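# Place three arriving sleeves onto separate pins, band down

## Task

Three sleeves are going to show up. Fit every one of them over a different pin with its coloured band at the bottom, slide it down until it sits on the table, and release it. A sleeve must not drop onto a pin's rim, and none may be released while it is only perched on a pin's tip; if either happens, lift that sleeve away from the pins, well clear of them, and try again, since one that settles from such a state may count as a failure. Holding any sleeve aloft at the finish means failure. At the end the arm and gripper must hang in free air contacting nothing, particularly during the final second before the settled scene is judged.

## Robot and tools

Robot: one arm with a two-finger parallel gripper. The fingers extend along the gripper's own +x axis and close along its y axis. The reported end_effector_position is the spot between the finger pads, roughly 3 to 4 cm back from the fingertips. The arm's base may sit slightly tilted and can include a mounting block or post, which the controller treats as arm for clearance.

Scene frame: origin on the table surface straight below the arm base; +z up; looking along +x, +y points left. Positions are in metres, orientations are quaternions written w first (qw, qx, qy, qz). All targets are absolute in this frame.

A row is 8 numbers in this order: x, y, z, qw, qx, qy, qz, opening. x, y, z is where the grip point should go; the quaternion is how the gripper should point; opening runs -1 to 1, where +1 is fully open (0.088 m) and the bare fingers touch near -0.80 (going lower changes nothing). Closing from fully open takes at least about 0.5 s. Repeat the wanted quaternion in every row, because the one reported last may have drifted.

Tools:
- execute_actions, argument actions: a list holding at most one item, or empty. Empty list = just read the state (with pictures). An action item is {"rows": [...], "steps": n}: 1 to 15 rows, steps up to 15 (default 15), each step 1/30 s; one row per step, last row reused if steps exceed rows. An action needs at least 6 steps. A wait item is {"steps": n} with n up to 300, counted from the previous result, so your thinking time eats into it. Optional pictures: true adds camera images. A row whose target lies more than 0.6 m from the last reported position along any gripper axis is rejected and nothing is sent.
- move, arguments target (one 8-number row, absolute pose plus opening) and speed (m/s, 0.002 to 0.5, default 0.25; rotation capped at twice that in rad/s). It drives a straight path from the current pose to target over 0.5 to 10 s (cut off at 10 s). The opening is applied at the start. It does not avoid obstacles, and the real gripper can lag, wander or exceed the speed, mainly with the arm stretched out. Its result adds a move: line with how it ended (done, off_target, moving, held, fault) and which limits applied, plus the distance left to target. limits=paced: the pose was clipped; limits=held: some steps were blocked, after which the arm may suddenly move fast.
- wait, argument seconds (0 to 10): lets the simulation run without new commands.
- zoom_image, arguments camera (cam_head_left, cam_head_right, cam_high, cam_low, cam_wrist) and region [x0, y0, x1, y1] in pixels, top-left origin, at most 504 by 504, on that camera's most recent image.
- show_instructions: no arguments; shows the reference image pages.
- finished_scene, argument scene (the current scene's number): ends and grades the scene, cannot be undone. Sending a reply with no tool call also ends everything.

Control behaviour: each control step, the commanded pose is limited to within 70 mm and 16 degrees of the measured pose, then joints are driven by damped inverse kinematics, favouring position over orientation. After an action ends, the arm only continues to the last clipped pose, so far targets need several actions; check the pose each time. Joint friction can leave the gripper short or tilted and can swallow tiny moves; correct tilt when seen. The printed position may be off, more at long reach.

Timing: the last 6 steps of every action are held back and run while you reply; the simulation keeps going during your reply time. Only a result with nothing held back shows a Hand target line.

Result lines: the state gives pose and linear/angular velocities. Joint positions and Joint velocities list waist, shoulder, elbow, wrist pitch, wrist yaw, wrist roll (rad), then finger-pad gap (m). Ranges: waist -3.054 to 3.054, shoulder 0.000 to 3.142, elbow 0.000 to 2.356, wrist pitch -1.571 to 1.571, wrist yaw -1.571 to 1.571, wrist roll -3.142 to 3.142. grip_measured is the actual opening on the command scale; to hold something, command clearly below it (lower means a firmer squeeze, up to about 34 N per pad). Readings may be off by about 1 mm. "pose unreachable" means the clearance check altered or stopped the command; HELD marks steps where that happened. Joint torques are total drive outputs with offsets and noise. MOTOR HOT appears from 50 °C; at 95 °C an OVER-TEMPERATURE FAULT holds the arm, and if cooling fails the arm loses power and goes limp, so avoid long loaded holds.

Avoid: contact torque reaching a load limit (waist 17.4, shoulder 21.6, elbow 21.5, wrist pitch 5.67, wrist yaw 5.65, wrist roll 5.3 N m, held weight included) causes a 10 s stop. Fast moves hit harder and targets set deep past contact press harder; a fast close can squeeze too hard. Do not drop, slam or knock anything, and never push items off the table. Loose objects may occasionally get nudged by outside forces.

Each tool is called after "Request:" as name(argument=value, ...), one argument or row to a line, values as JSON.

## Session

Request:
show_instructions(
)

Request:
execute_actions(
  actions=[],
)

Reference images for this scene: manual page 1, manual page 2, manual page 3, manual page 4.

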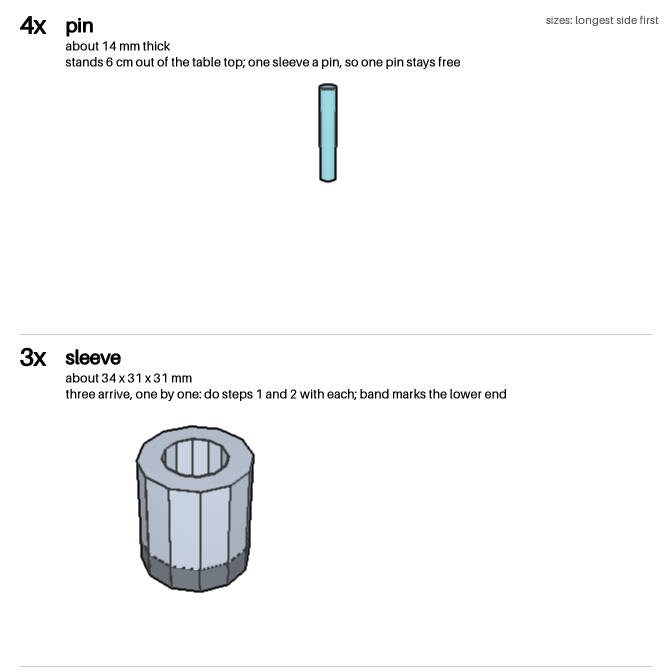

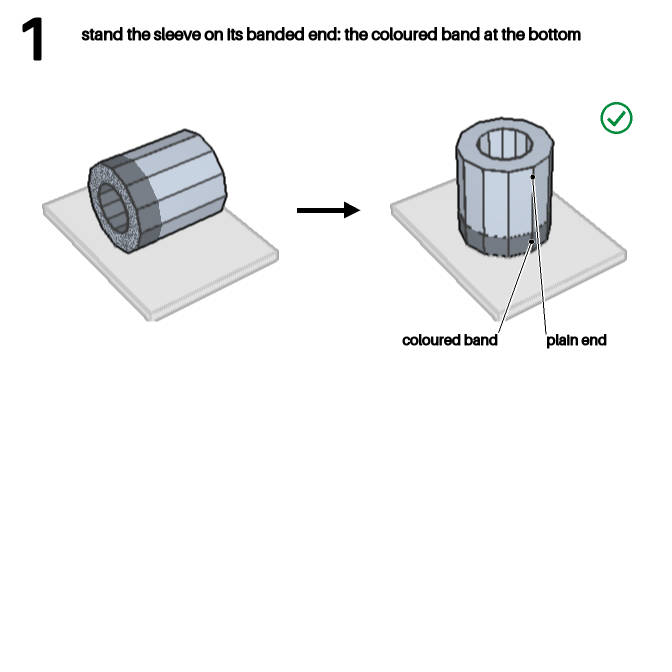

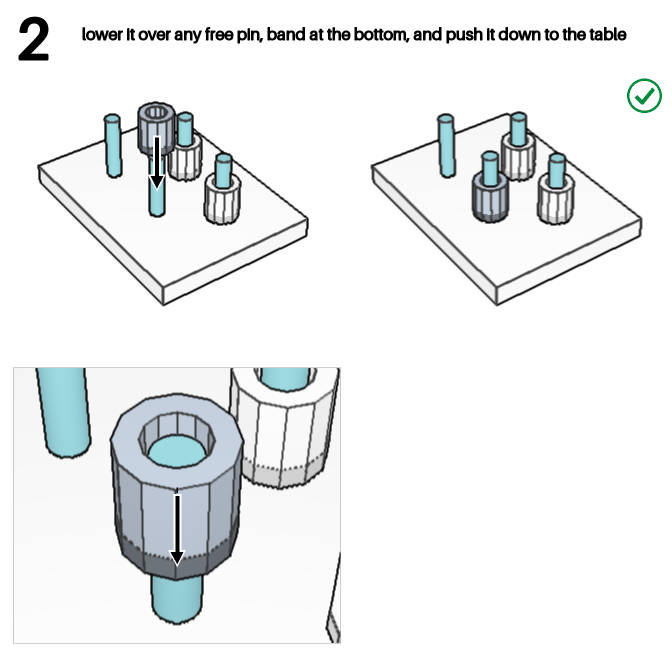

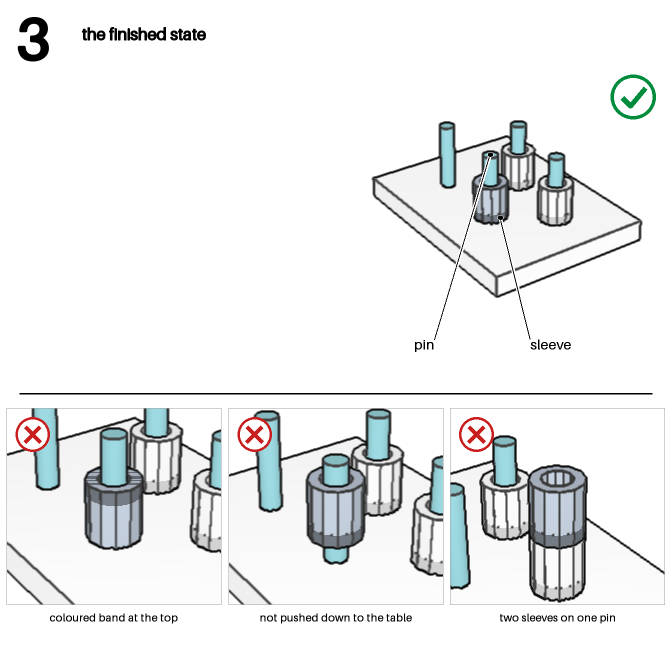

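Scene clock: 0.00 s of 4600.00 s.
end_effector_position=(+0.1047, +0.0706, +0.2598) grip_measured=+0.838 end_effector_quat_wxyz=(+0.320, -0.147, +0.933, -0.080) end_effector_velocity=(-0.002, +0.000, +0.002) end_effector_angular_velocity=(+0.006, +0.011, -0.004)
Joint positions: [ 0.632  1.944  0.949 -1.512 -0.081  0.326  0.08 ]
Joint velocities: [-0.002 -0.002 -0.002 -0.007 -0.007 -0.007 -0.   ]
Joint torques (N m, as the arm reports them, + toward a larger angle): no reading
Motor temperatures (°C, as the motors report them): [24 26 24 25 23 24]
Heat: hottest shoulder 26 °C (+0.0 °C/min).
Hand target: +0.105, +0.071, +0.260; +0.320, -0.147, +0.933, -0.080

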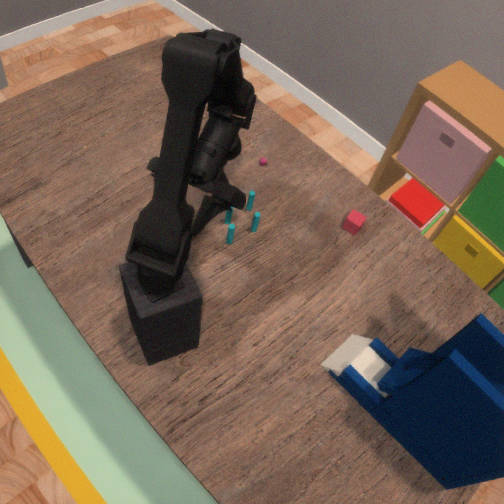

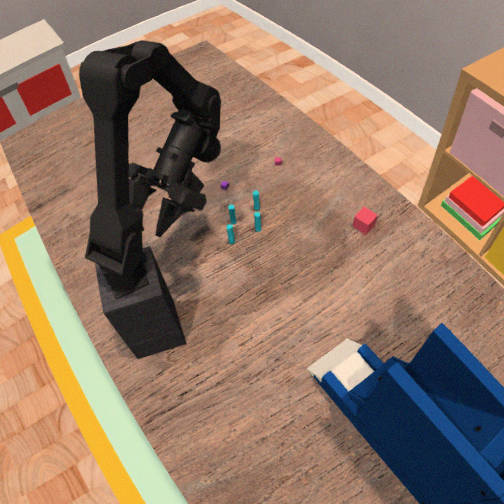

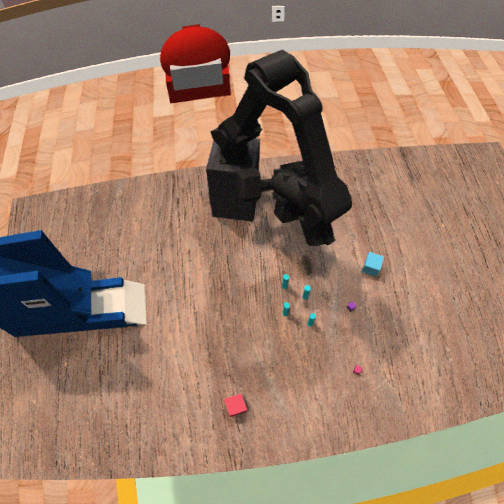

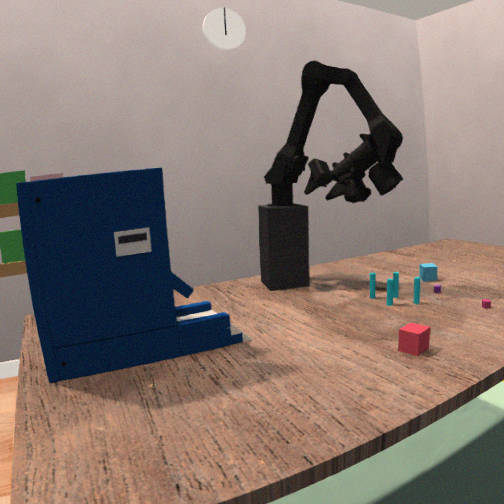

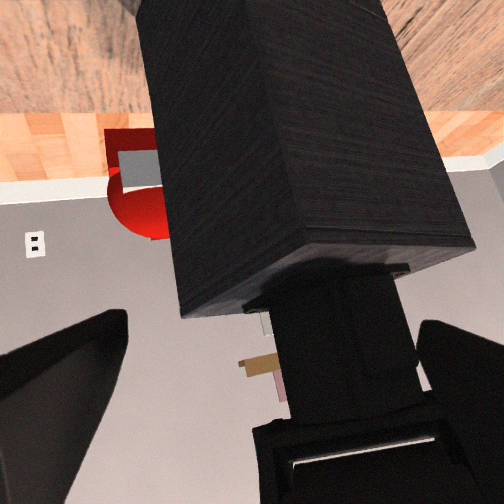

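Pins are in the same places. Wait for arrivals.

Request:
wait(
  seconds=10,
)

Scene clock: 10.07 s of 4600.00 s.
end_effector_position=(+0.1048, +0.0706, +0.2597) grip_measured=+0.838 end_effector_quat_wxyz=(+0.320, -0.147, +0.933, -0.080) end_effector_velocity=(-0.003, -0.000, +0.002) end_effector_angular_velocity=(+0.004, +0.015, +0.000)
Joint positions: [ 0.632  1.944  0.949 -1.512 -0.081  0.326  0.08 ]
Joint velocities: [ 0.002 -0.002 -0.007 -0.007 -0.007 -0.007 -0.   ]
Joint torques (N m, as the arm reports them, + toward a larger angle): [-0.14 -4.87  3.74 -1.56 -0.01  0.  ]
Motor temperatures (°C, as the motors report them): [24 27 24 25 23 24]
Heat: hottest shoulder 27 °C (+6.0 °C/min).
Hand target: +0.105, +0.071, +0.260; +0.320, -0.147, +0.933, -0.080
Kept back: nothing.
Steps of this call (steps 1 to 302: nothing new was sent). Readings (end_effector_position):
1: (+0.1047, +0.0706, +0.2598)
2: (+0.1047, +0.0706, +0.2598)
4: (+0.1047, +0.0706, +0.2598)
8: (+0.1047, +0.0706, +0.2598)
302: the state above

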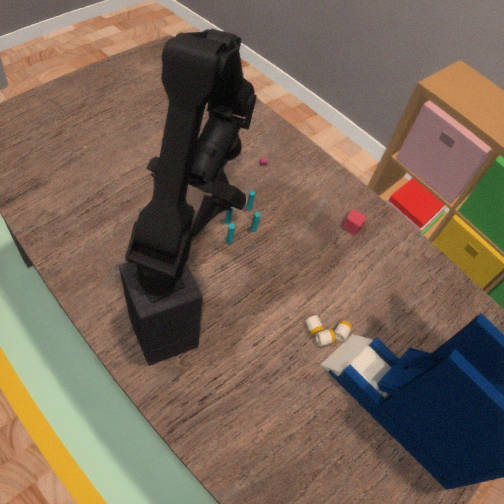

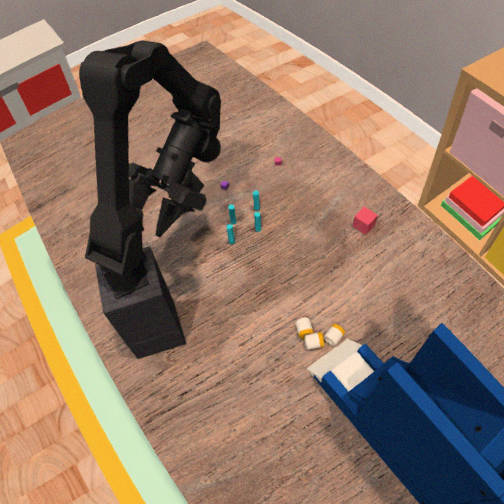

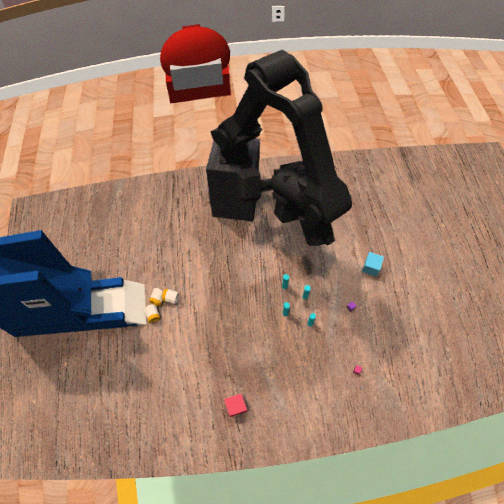

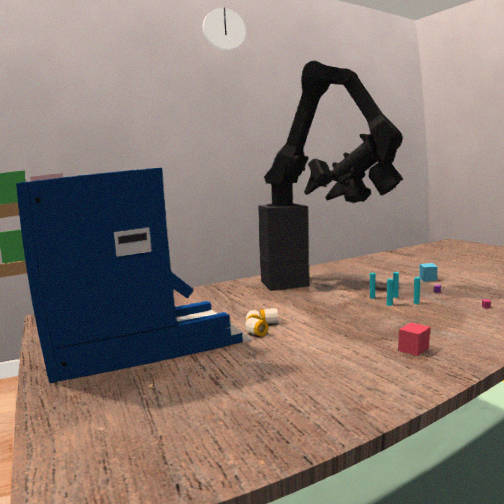

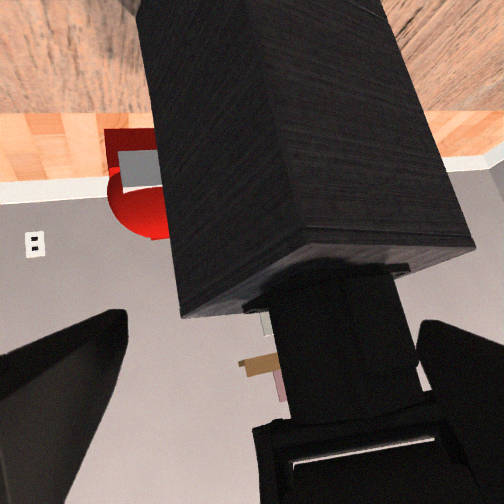

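Request:
move(
  target=[0.24,-0.19,0.16,0.7744,0.1937,0.5322,-0.2818,0.3],
  speed=0.4,
)

Scene clock: 12.90 s of 4600.00 s.
end_effector_position=(+0.2434, -0.1912, +0.1644) grip_measured=+0.300 end_effector_quat_wxyz=(+0.775, +0.189, +0.529, -0.290) end_effector_velocity=(+0.001, -0.002, -0.001) end_effector_angular_velocity=(-0.000, -0.016, -0.011)
Joint positions: [-0.516  1.84   0.622  0.012 -0.     0.05   0.054]
Joint velocities: [-0.007  0.007 -0.002  0.022 -0.007  0.007 -0.   ]
Joint torques (N m, as the arm reports them, + toward a larger angle): [-0.51 -4.5   4.29  1.16 -0.14 -0.13]
Motor temperatures (°C, as the motors report them): [24 27 24 25 23 24]
Heat: hottest shoulder 27 °C (+4.7 °C/min).
Hand target: +0.241, -0.190, +0.161; +0.773, +0.192, +0.533, -0.287
Off the commanded pose: 0.006 m, 1 deg.
Kept back: nothing.
move: done

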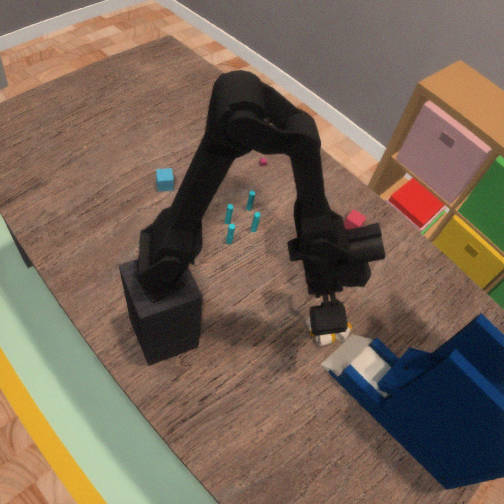

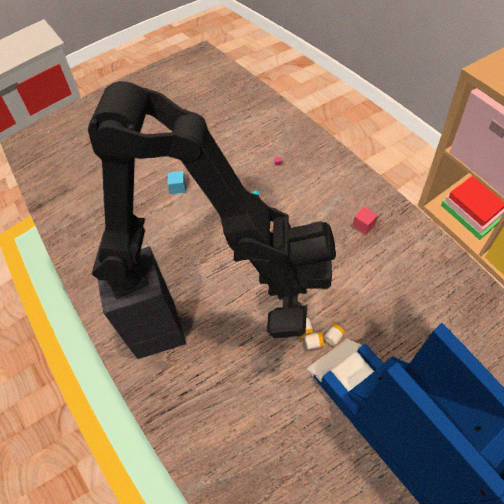

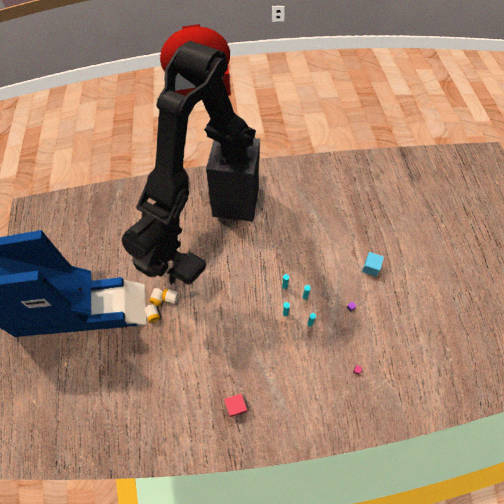

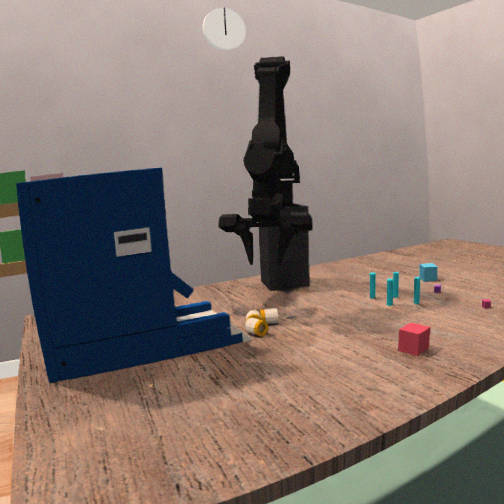

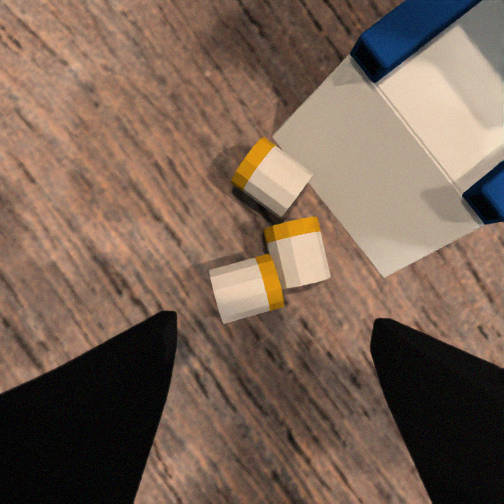

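Request:
move(
  target=[0.271,-0.1766,0.085,0.3937,-0.4635,0.7563,0.2412,0.3],
  speed=0.4,
)

Scene clock: 17.10 s of 4600.00 s.
end_effector_position=(+0.2701, -0.1762, +0.0872) grip_measured=+0.300 end_effector_quat_wxyz=(+0.399, -0.460, +0.756, +0.239) end_effector_velocity=(-0.004, +0.003, -0.002) end_effector_angular_velocity=(+0.018, +0.025, +0.019)
Joint positions: [-0.169  2.386  1.07  -0.362  0.56  -1.374  0.054]
Joint velocities: [ 0.002  0.002 -0.007 -0.007 -0.007 -0.022 -0.   ]
Joint torques (N m, as the arm reports them, + toward a larger angle): [ 0.02 -6.31  4.47  0.13  0.48 -0.19]
Motor temperatures (°C, as the motors report them): [24 27 24 25 23 24]
Heat: hottest shoulder 27 °C (+3.5 °C/min).
Hand target: +0.272, -0.176, +0.086; +0.394, -0.465, +0.755, +0.242
Off the commanded pose: 0.002 m, 1 deg.
Kept back: nothing.
move: done

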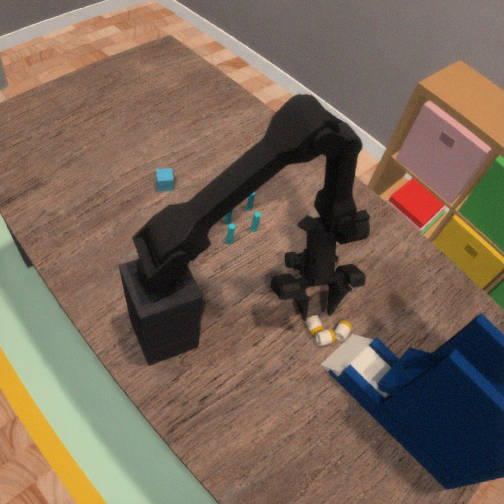

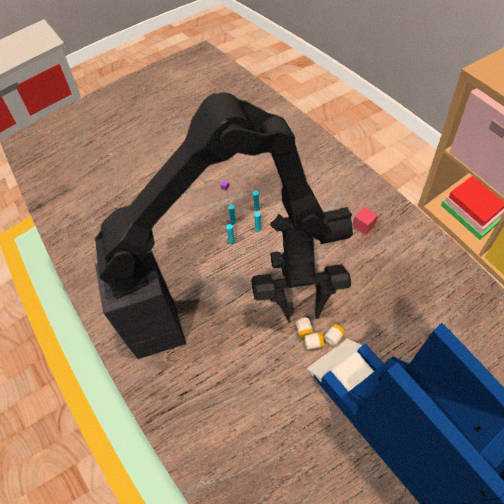

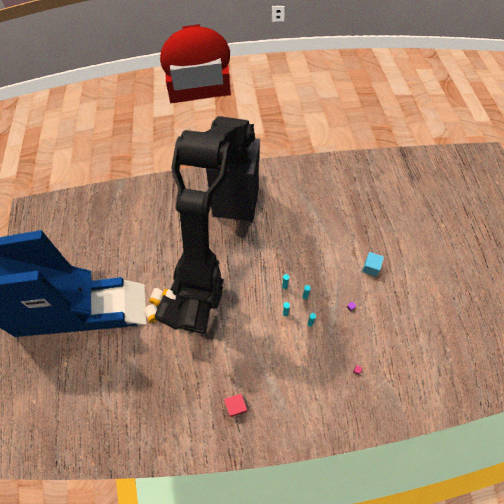

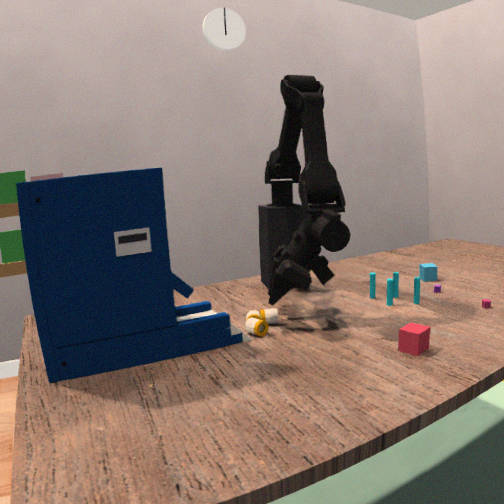

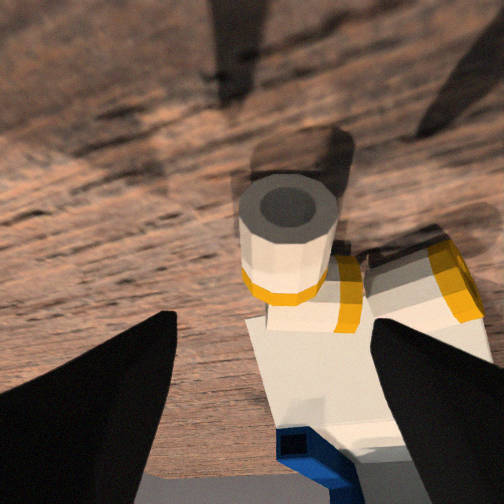

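Request:
move(
  target=[0.2715,-0.182,0.042,0.3937,-0.4635,0.7563,0.2412,0.3],
  speed=0.08,
)

Scene clock: 18.43 s of 4600.00 s.
end_effector_position=(+0.2723, -0.1800, +0.0440) grip_measured=+0.300 end_effector_quat_wxyz=(+0.397, -0.463, +0.755, +0.241) end_effector_velocity=(-0.004, -0.000, -0.001) end_effector_angular_velocity=(+0.013, +0.013, -0.002)
Joint positions: [-0.173  2.543  1.124 -0.254  0.563 -1.385  0.054]
Joint velocities: [-0.007  0.002 -0.002 -0.007 -0.007 -0.007 -0.001]
Joint torques (N m, as the arm reports them, + toward a larger angle): [-0.63 -6.37  3.87  0.14  0.48 -0.19]
Motor temperatures (°C, as the motors report them): [24 27 24 25 23 24]
Heat: hottest shoulder 27 °C (+3.3 °C/min).
Hand target: +0.272, -0.182, +0.042; +0.394, -0.464, +0.756, +0.241
Off the commanded pose: 0.003 m, 0 deg.
Kept back: nothing.
move: done

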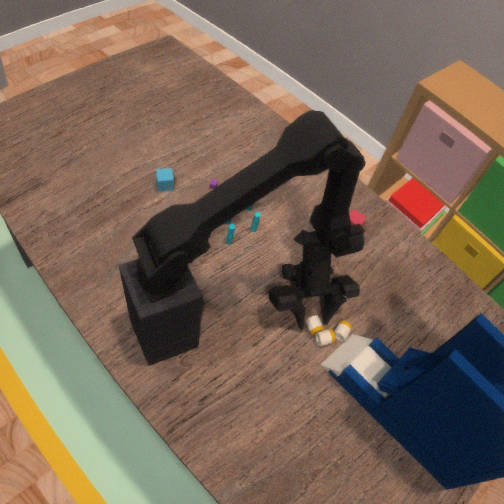

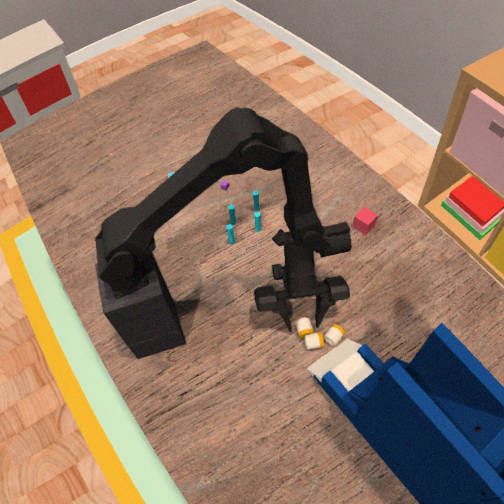

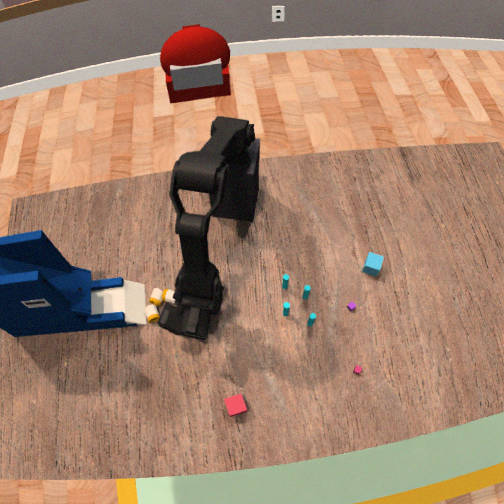

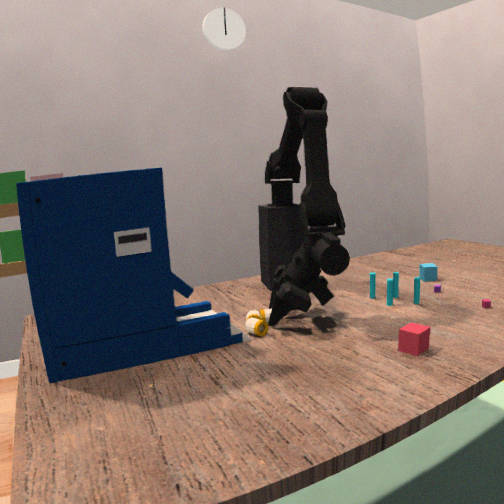

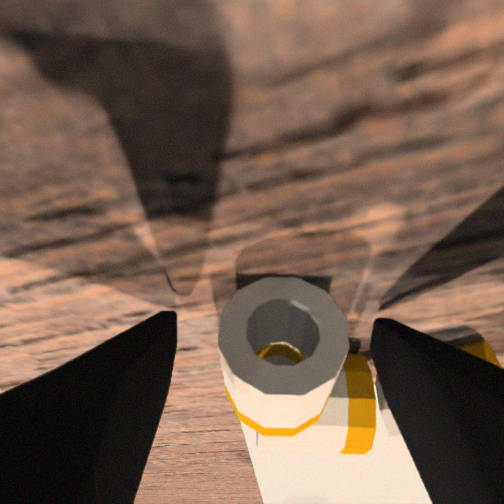

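Request:
move(
  target=[0.268,-0.189,0.039,0.3937,-0.4635,0.7563,0.2412,0.3],
  speed=0.04,
)

Request:
move(
  target=[0.268,-0.189,0.040,0.3937,-0.4635,0.7563,0.2412,-0.45],
)

Scene clock: 19.43 s of 4600.00 s.
end_effector_position=(+0.2708, -0.1876, +0.0412) grip_measured=+0.300 end_effector_quat_wxyz=(+0.399, -0.463, +0.754, +0.239) end_effector_velocity=(-0.000, +0.000, -0.002) end_effector_angular_velocity=(+0.012, +0.006, +0.015)
Joint positions: [-0.196  2.552  1.124 -0.226  0.564 -1.412  0.054]
Joint velocities: [-0.002  0.002 -0.002  0.007 -0.007 -0.022  0.   ]
Joint torques (N m, as the arm reports them, + toward a larger angle): [-0.6  -6.49  3.3   0.17  0.49 -0.19]
Motor temperatures (°C, as the motors report them): [24 28 24 25 23 24]
Heat: hottest shoulder 28 °C (+6.2 °C/min).
Hand target: +0.268, -0.189, +0.039; +0.394, -0.463, +0.756, +0.241
Off the commanded pose: 0.004 m, 1 deg.
Kept back: nothing.
move: done

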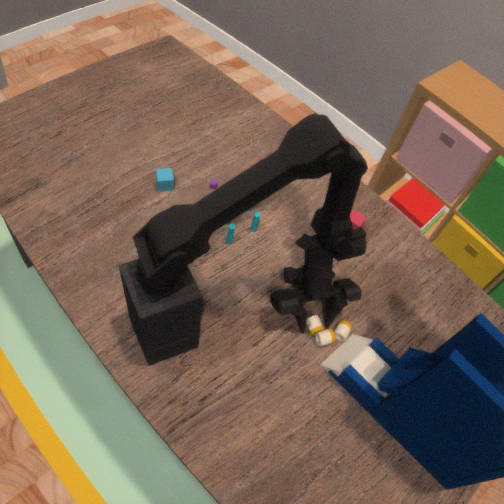

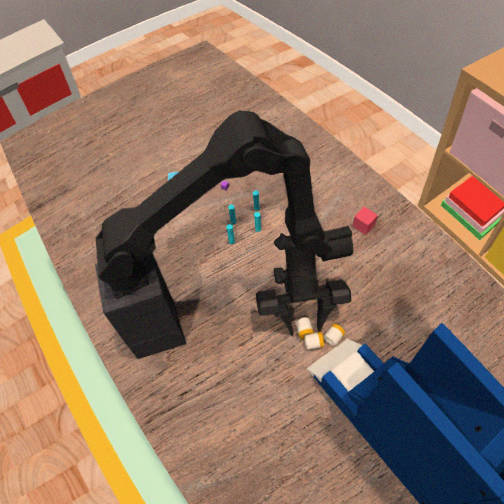

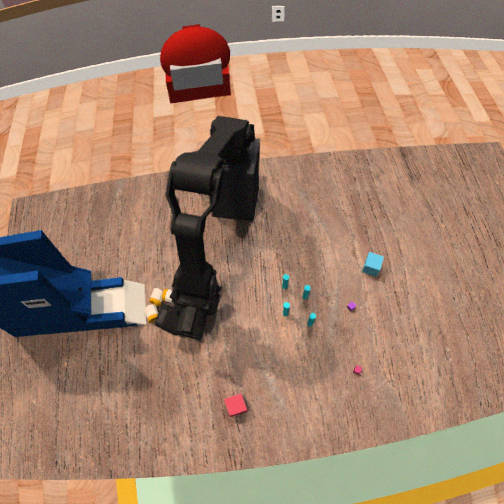

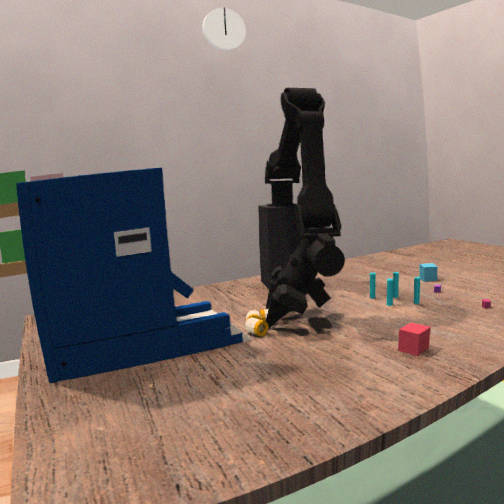

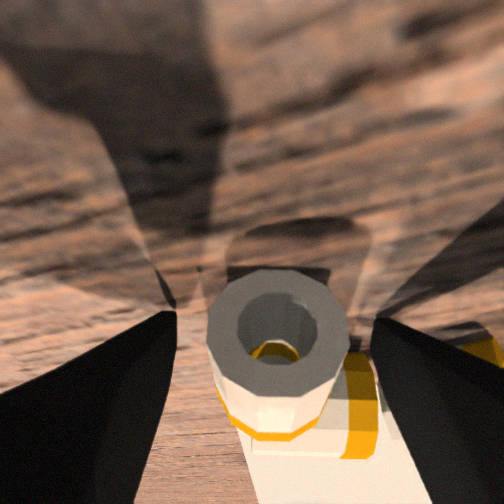

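Scene clock: 20.13 s of 4600.00 s.
end_effector_position=(+0.2708, -0.1878, +0.0412) grip_measured=-0.182 end_effector_quat_wxyz=(+0.399, -0.464, +0.754, +0.239) end_effector_velocity=(-0.002, +0.001, +0.000) end_effector_angular_velocity=(+0.007, +0.001, -0.009)
Joint positions: [-0.196  2.552  1.124 -0.225  0.564 -1.413  0.03 ]
Joint velocities: [-0.002 -0.002 -0.002 -0.007 -0.007  0.007 -0.   ]
Joint torques (N m, as the arm reports them, + toward a larger angle): [-0.68 -6.86  3.13  0.11  0.48 -0.21]
Motor temperatures (°C, as the motors report them): [24 28 24 25 23 24]
Heat: hottest shoulder 28 °C (+6.0 °C/min).
Hand target: +0.268, -0.189, +0.040; +0.394, -0.463, +0.756, +0.241
Off the commanded pose: 0.003 m, 1 deg.
Kept back: nothing.
move: done

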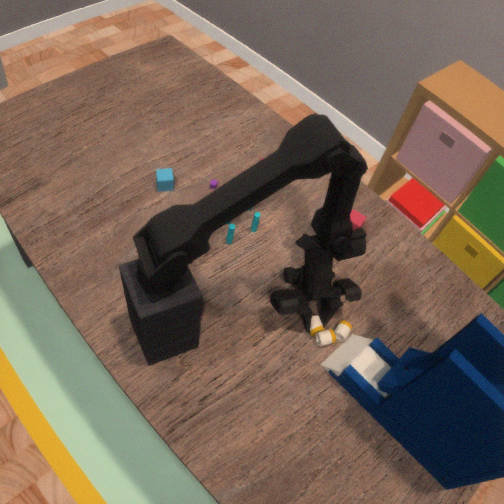

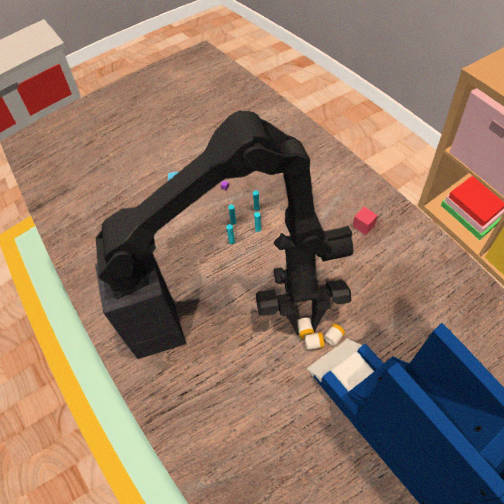

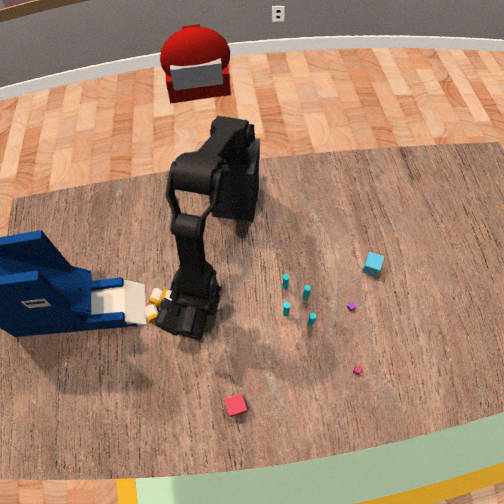

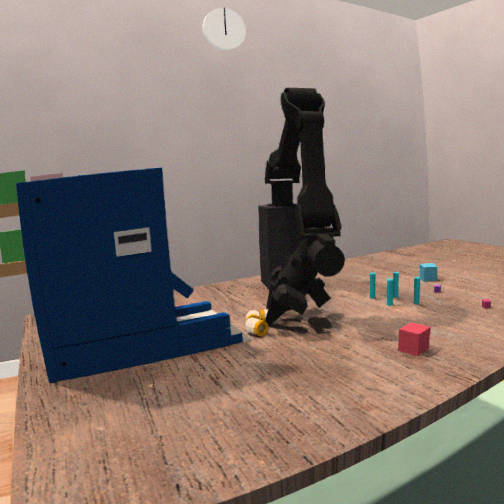

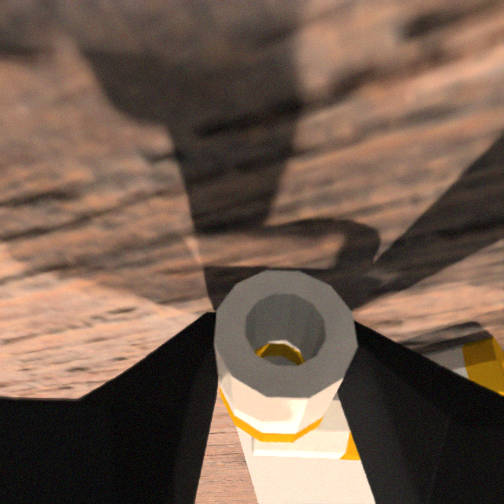

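Request:
move(
  target=[0.28,-0.17,0.13,0.3937,-0.4635,0.7563,0.2412,-0.45],
)

Request:
move(
  target=[0.378,-0.055,0.065,0.9553,0.0201,0.2875,-0.0668,-0.45],
  speed=0.4,
)

Request:
move(
  target=[0.378,-0.055,0.036,0.9553,0.0201,0.2875,-0.0668,-0.45],
  speed=0.04,
)

Request:
zoom_image(
  camera="cam_low",
  region=[300,260,420,350],
)

Scene clock: 21.37 s of 4600.00 s.
end_effector_position=(+0.2767, -0.1703, +0.1253) grip_measured=-0.185 end_effector_quat_wxyz=(+0.389, -0.461, +0.758, +0.247) end_effector_velocity=(-0.004, -0.000, +0.005) end_effector_angular_velocity=(+0.005, +0.034, +0.016)
Joint positions: [-0.147  2.28   1.098 -0.524  0.564 -1.361  0.03 ]
Joint velocities: [-0.002 -0.012  0.002 -0.037  0.007 -0.022 -0.   ]
Joint torques (N m, as the arm reports them, + toward a larger angle): [-0.03 -8.49  4.28 -0.3   0.3   0.17]
Motor temperatures (°C, as the motors report them): [24 28 24 25 23 24]
Heat: hottest shoulder 28 °C (+5.6 °C/min).
Hand target: +0.280, -0.170, +0.130; +0.394, -0.464, +0.756, +0.241
Off the commanded pose: 0.006 m, 1 deg.
Kept back: nothing.
move: done

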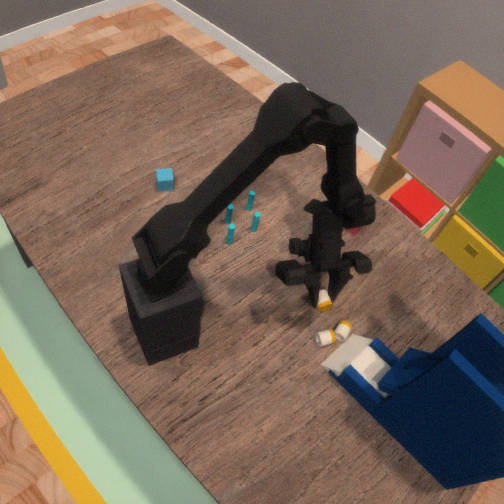

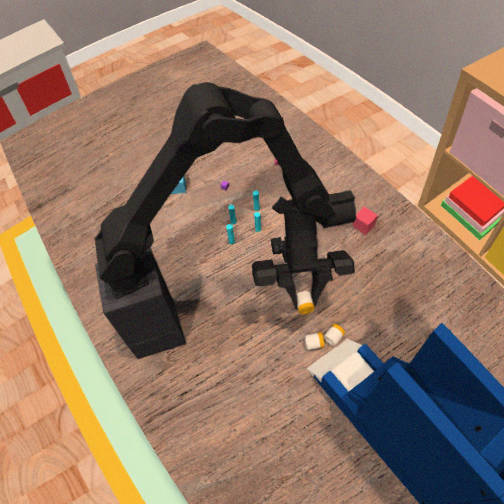

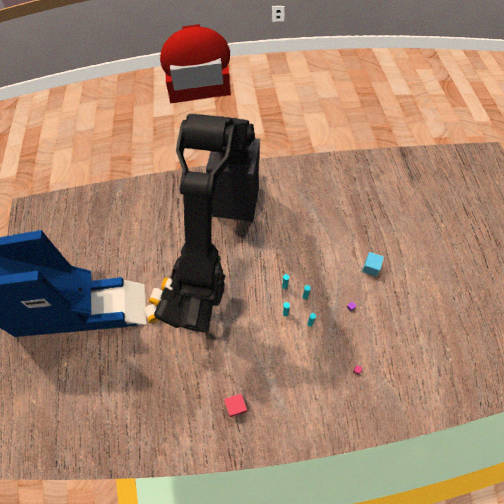

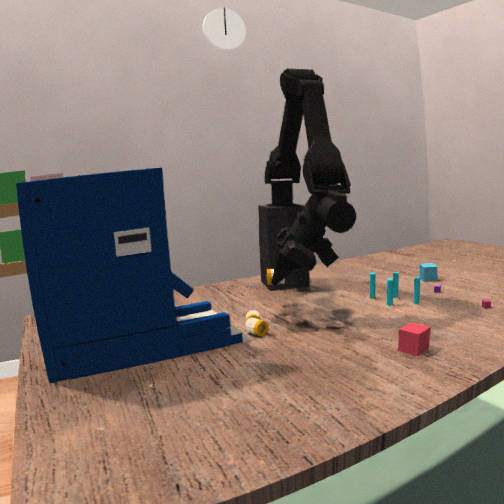

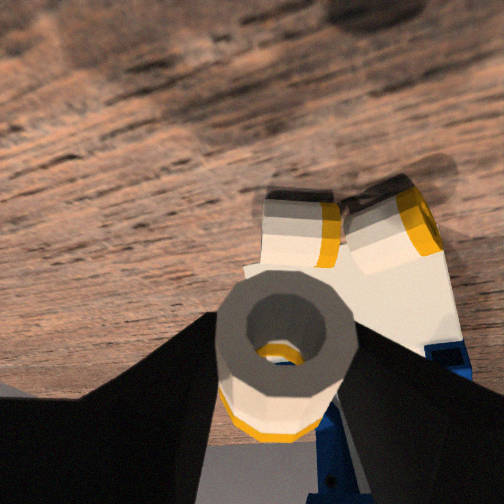

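Scene clock: 24.43 s of 4600.00 s.
end_effector_position=(+0.3776, -0.0551, +0.0665) grip_measured=-0.188 end_effector_quat_wxyz=(+0.955, +0.020, +0.287, -0.067) end_effector_velocity=(-0.001, -0.000, -0.002) end_effector_angular_velocity=(+0.001, -0.008, -0.007)
Joint positions: [ 0.006  2.695  0.65   1.466 -0.016  0.029  0.03 ]
Joint velocities: [ 0.002  0.017  0.002  0.022  0.007  0.007 -0.   ]
Joint torques (N m, as the arm reports them, + toward a larger angle): [ 0.02 -5.64  2.12  2.08  0.19  0.19]
Motor temperatures (°C, as the motors report them): [24 29 24 26 23 24]
Heat: hottest shoulder 29 °C (+7.4 °C/min).
Hand target: +0.378, -0.055, +0.065; +0.955, +0.022, +0.286, -0.070
Off the commanded pose: 0.002 m, 0 deg.
Kept back: nothing.
move: done

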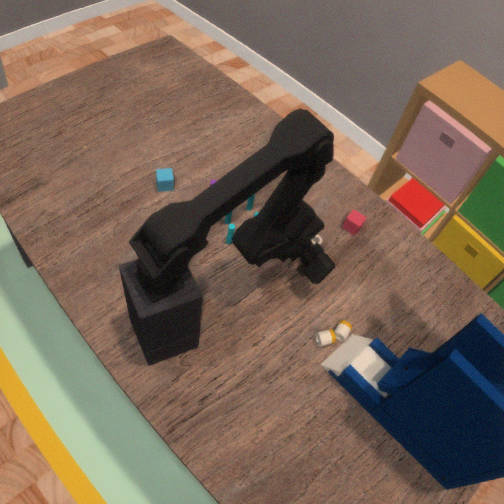

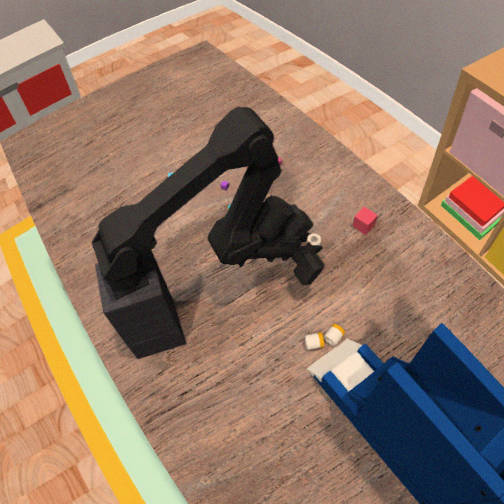

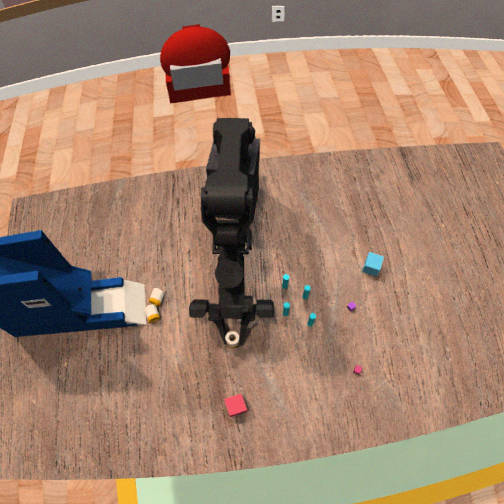

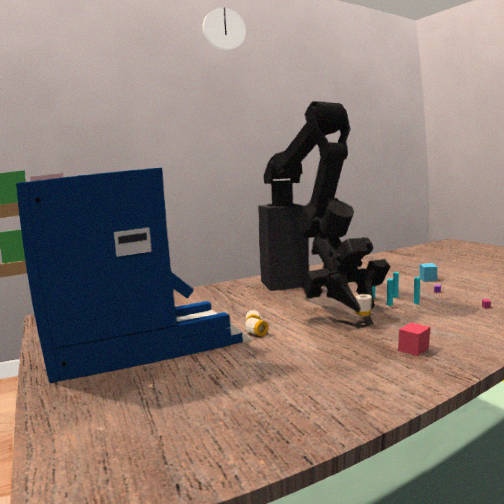

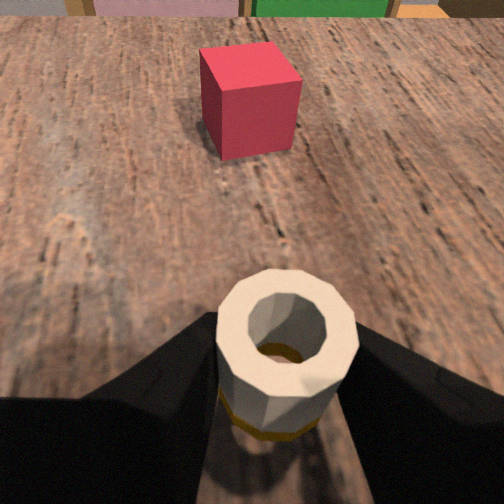

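Scene clock: 25.50 s of 4600.00 s.
end_effector_position=(+0.3795, -0.0563, +0.0398) grip_measured=-0.188 end_effector_quat_wxyz=(+0.956, +0.020, +0.285, -0.068) end_effector_velocity=(-0.000, +0.000, -0.003) end_effector_angular_velocity=(+0.011, +0.006, -0.001)
Joint positions: [ 0.006  2.82   0.731  1.516 -0.016  0.029  0.03 ]
Joint velocities: [-0.002  0.007  0.007 -0.007 -0.007  0.007 -0.   ]
Joint torques (N m, as the arm reports them, + toward a larger angle): [ 0.04 -5.34  1.8   1.85  0.06  0.05]
Motor temperatures (°C, as the motors report them): [24 29 24 26 23 24]
Heat: hottest shoulder 29 °C (+7.1 °C/min).
Hand target: +0.378, -0.055, +0.036; +0.955, +0.020, +0.288, -0.067
Off the commanded pose: 0.004 m, 0 deg.
Kept back: nothing.
move: done

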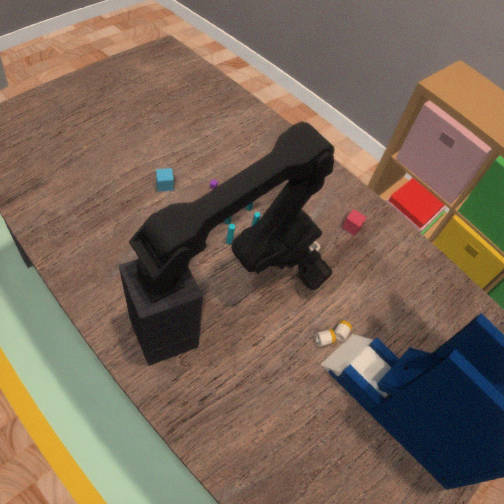

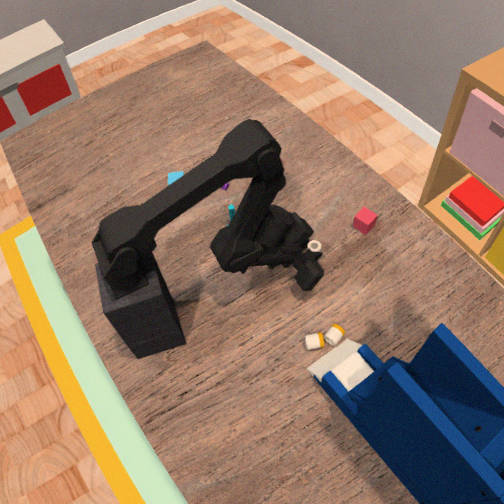

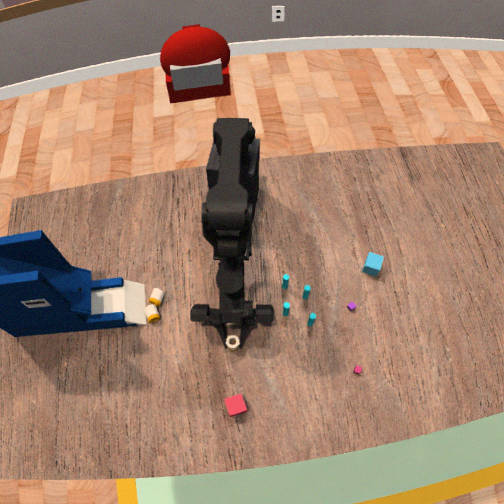

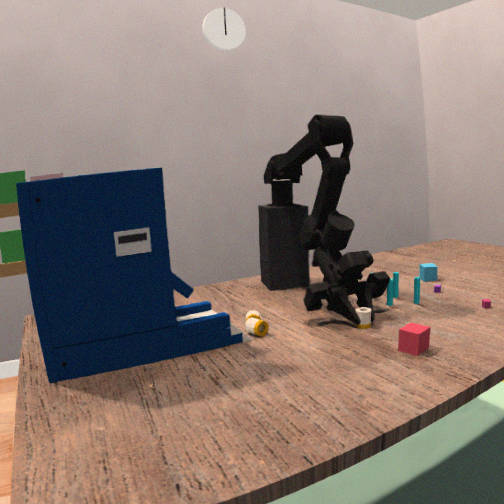

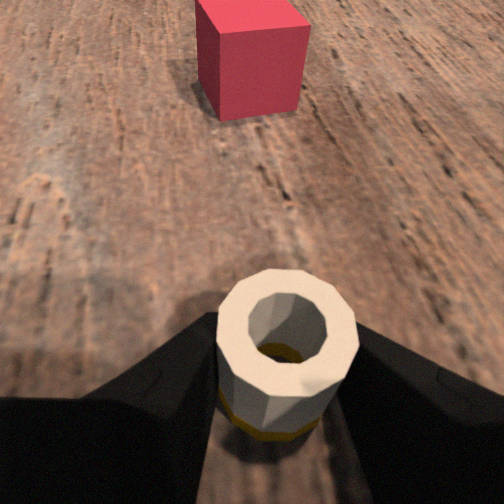

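Region (300, 260, 420, 350) of cam_low's 504x504 image, scaled by 4.200, with more detail than that image has; it fills the top 378 rows of this view, and the rest is white.

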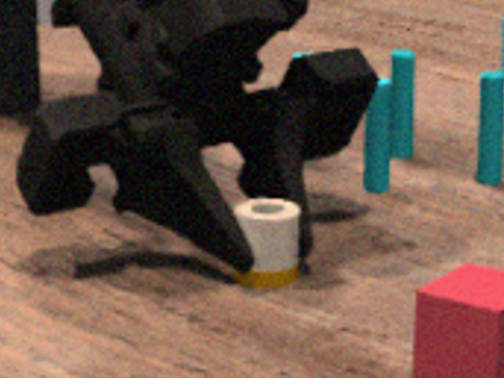

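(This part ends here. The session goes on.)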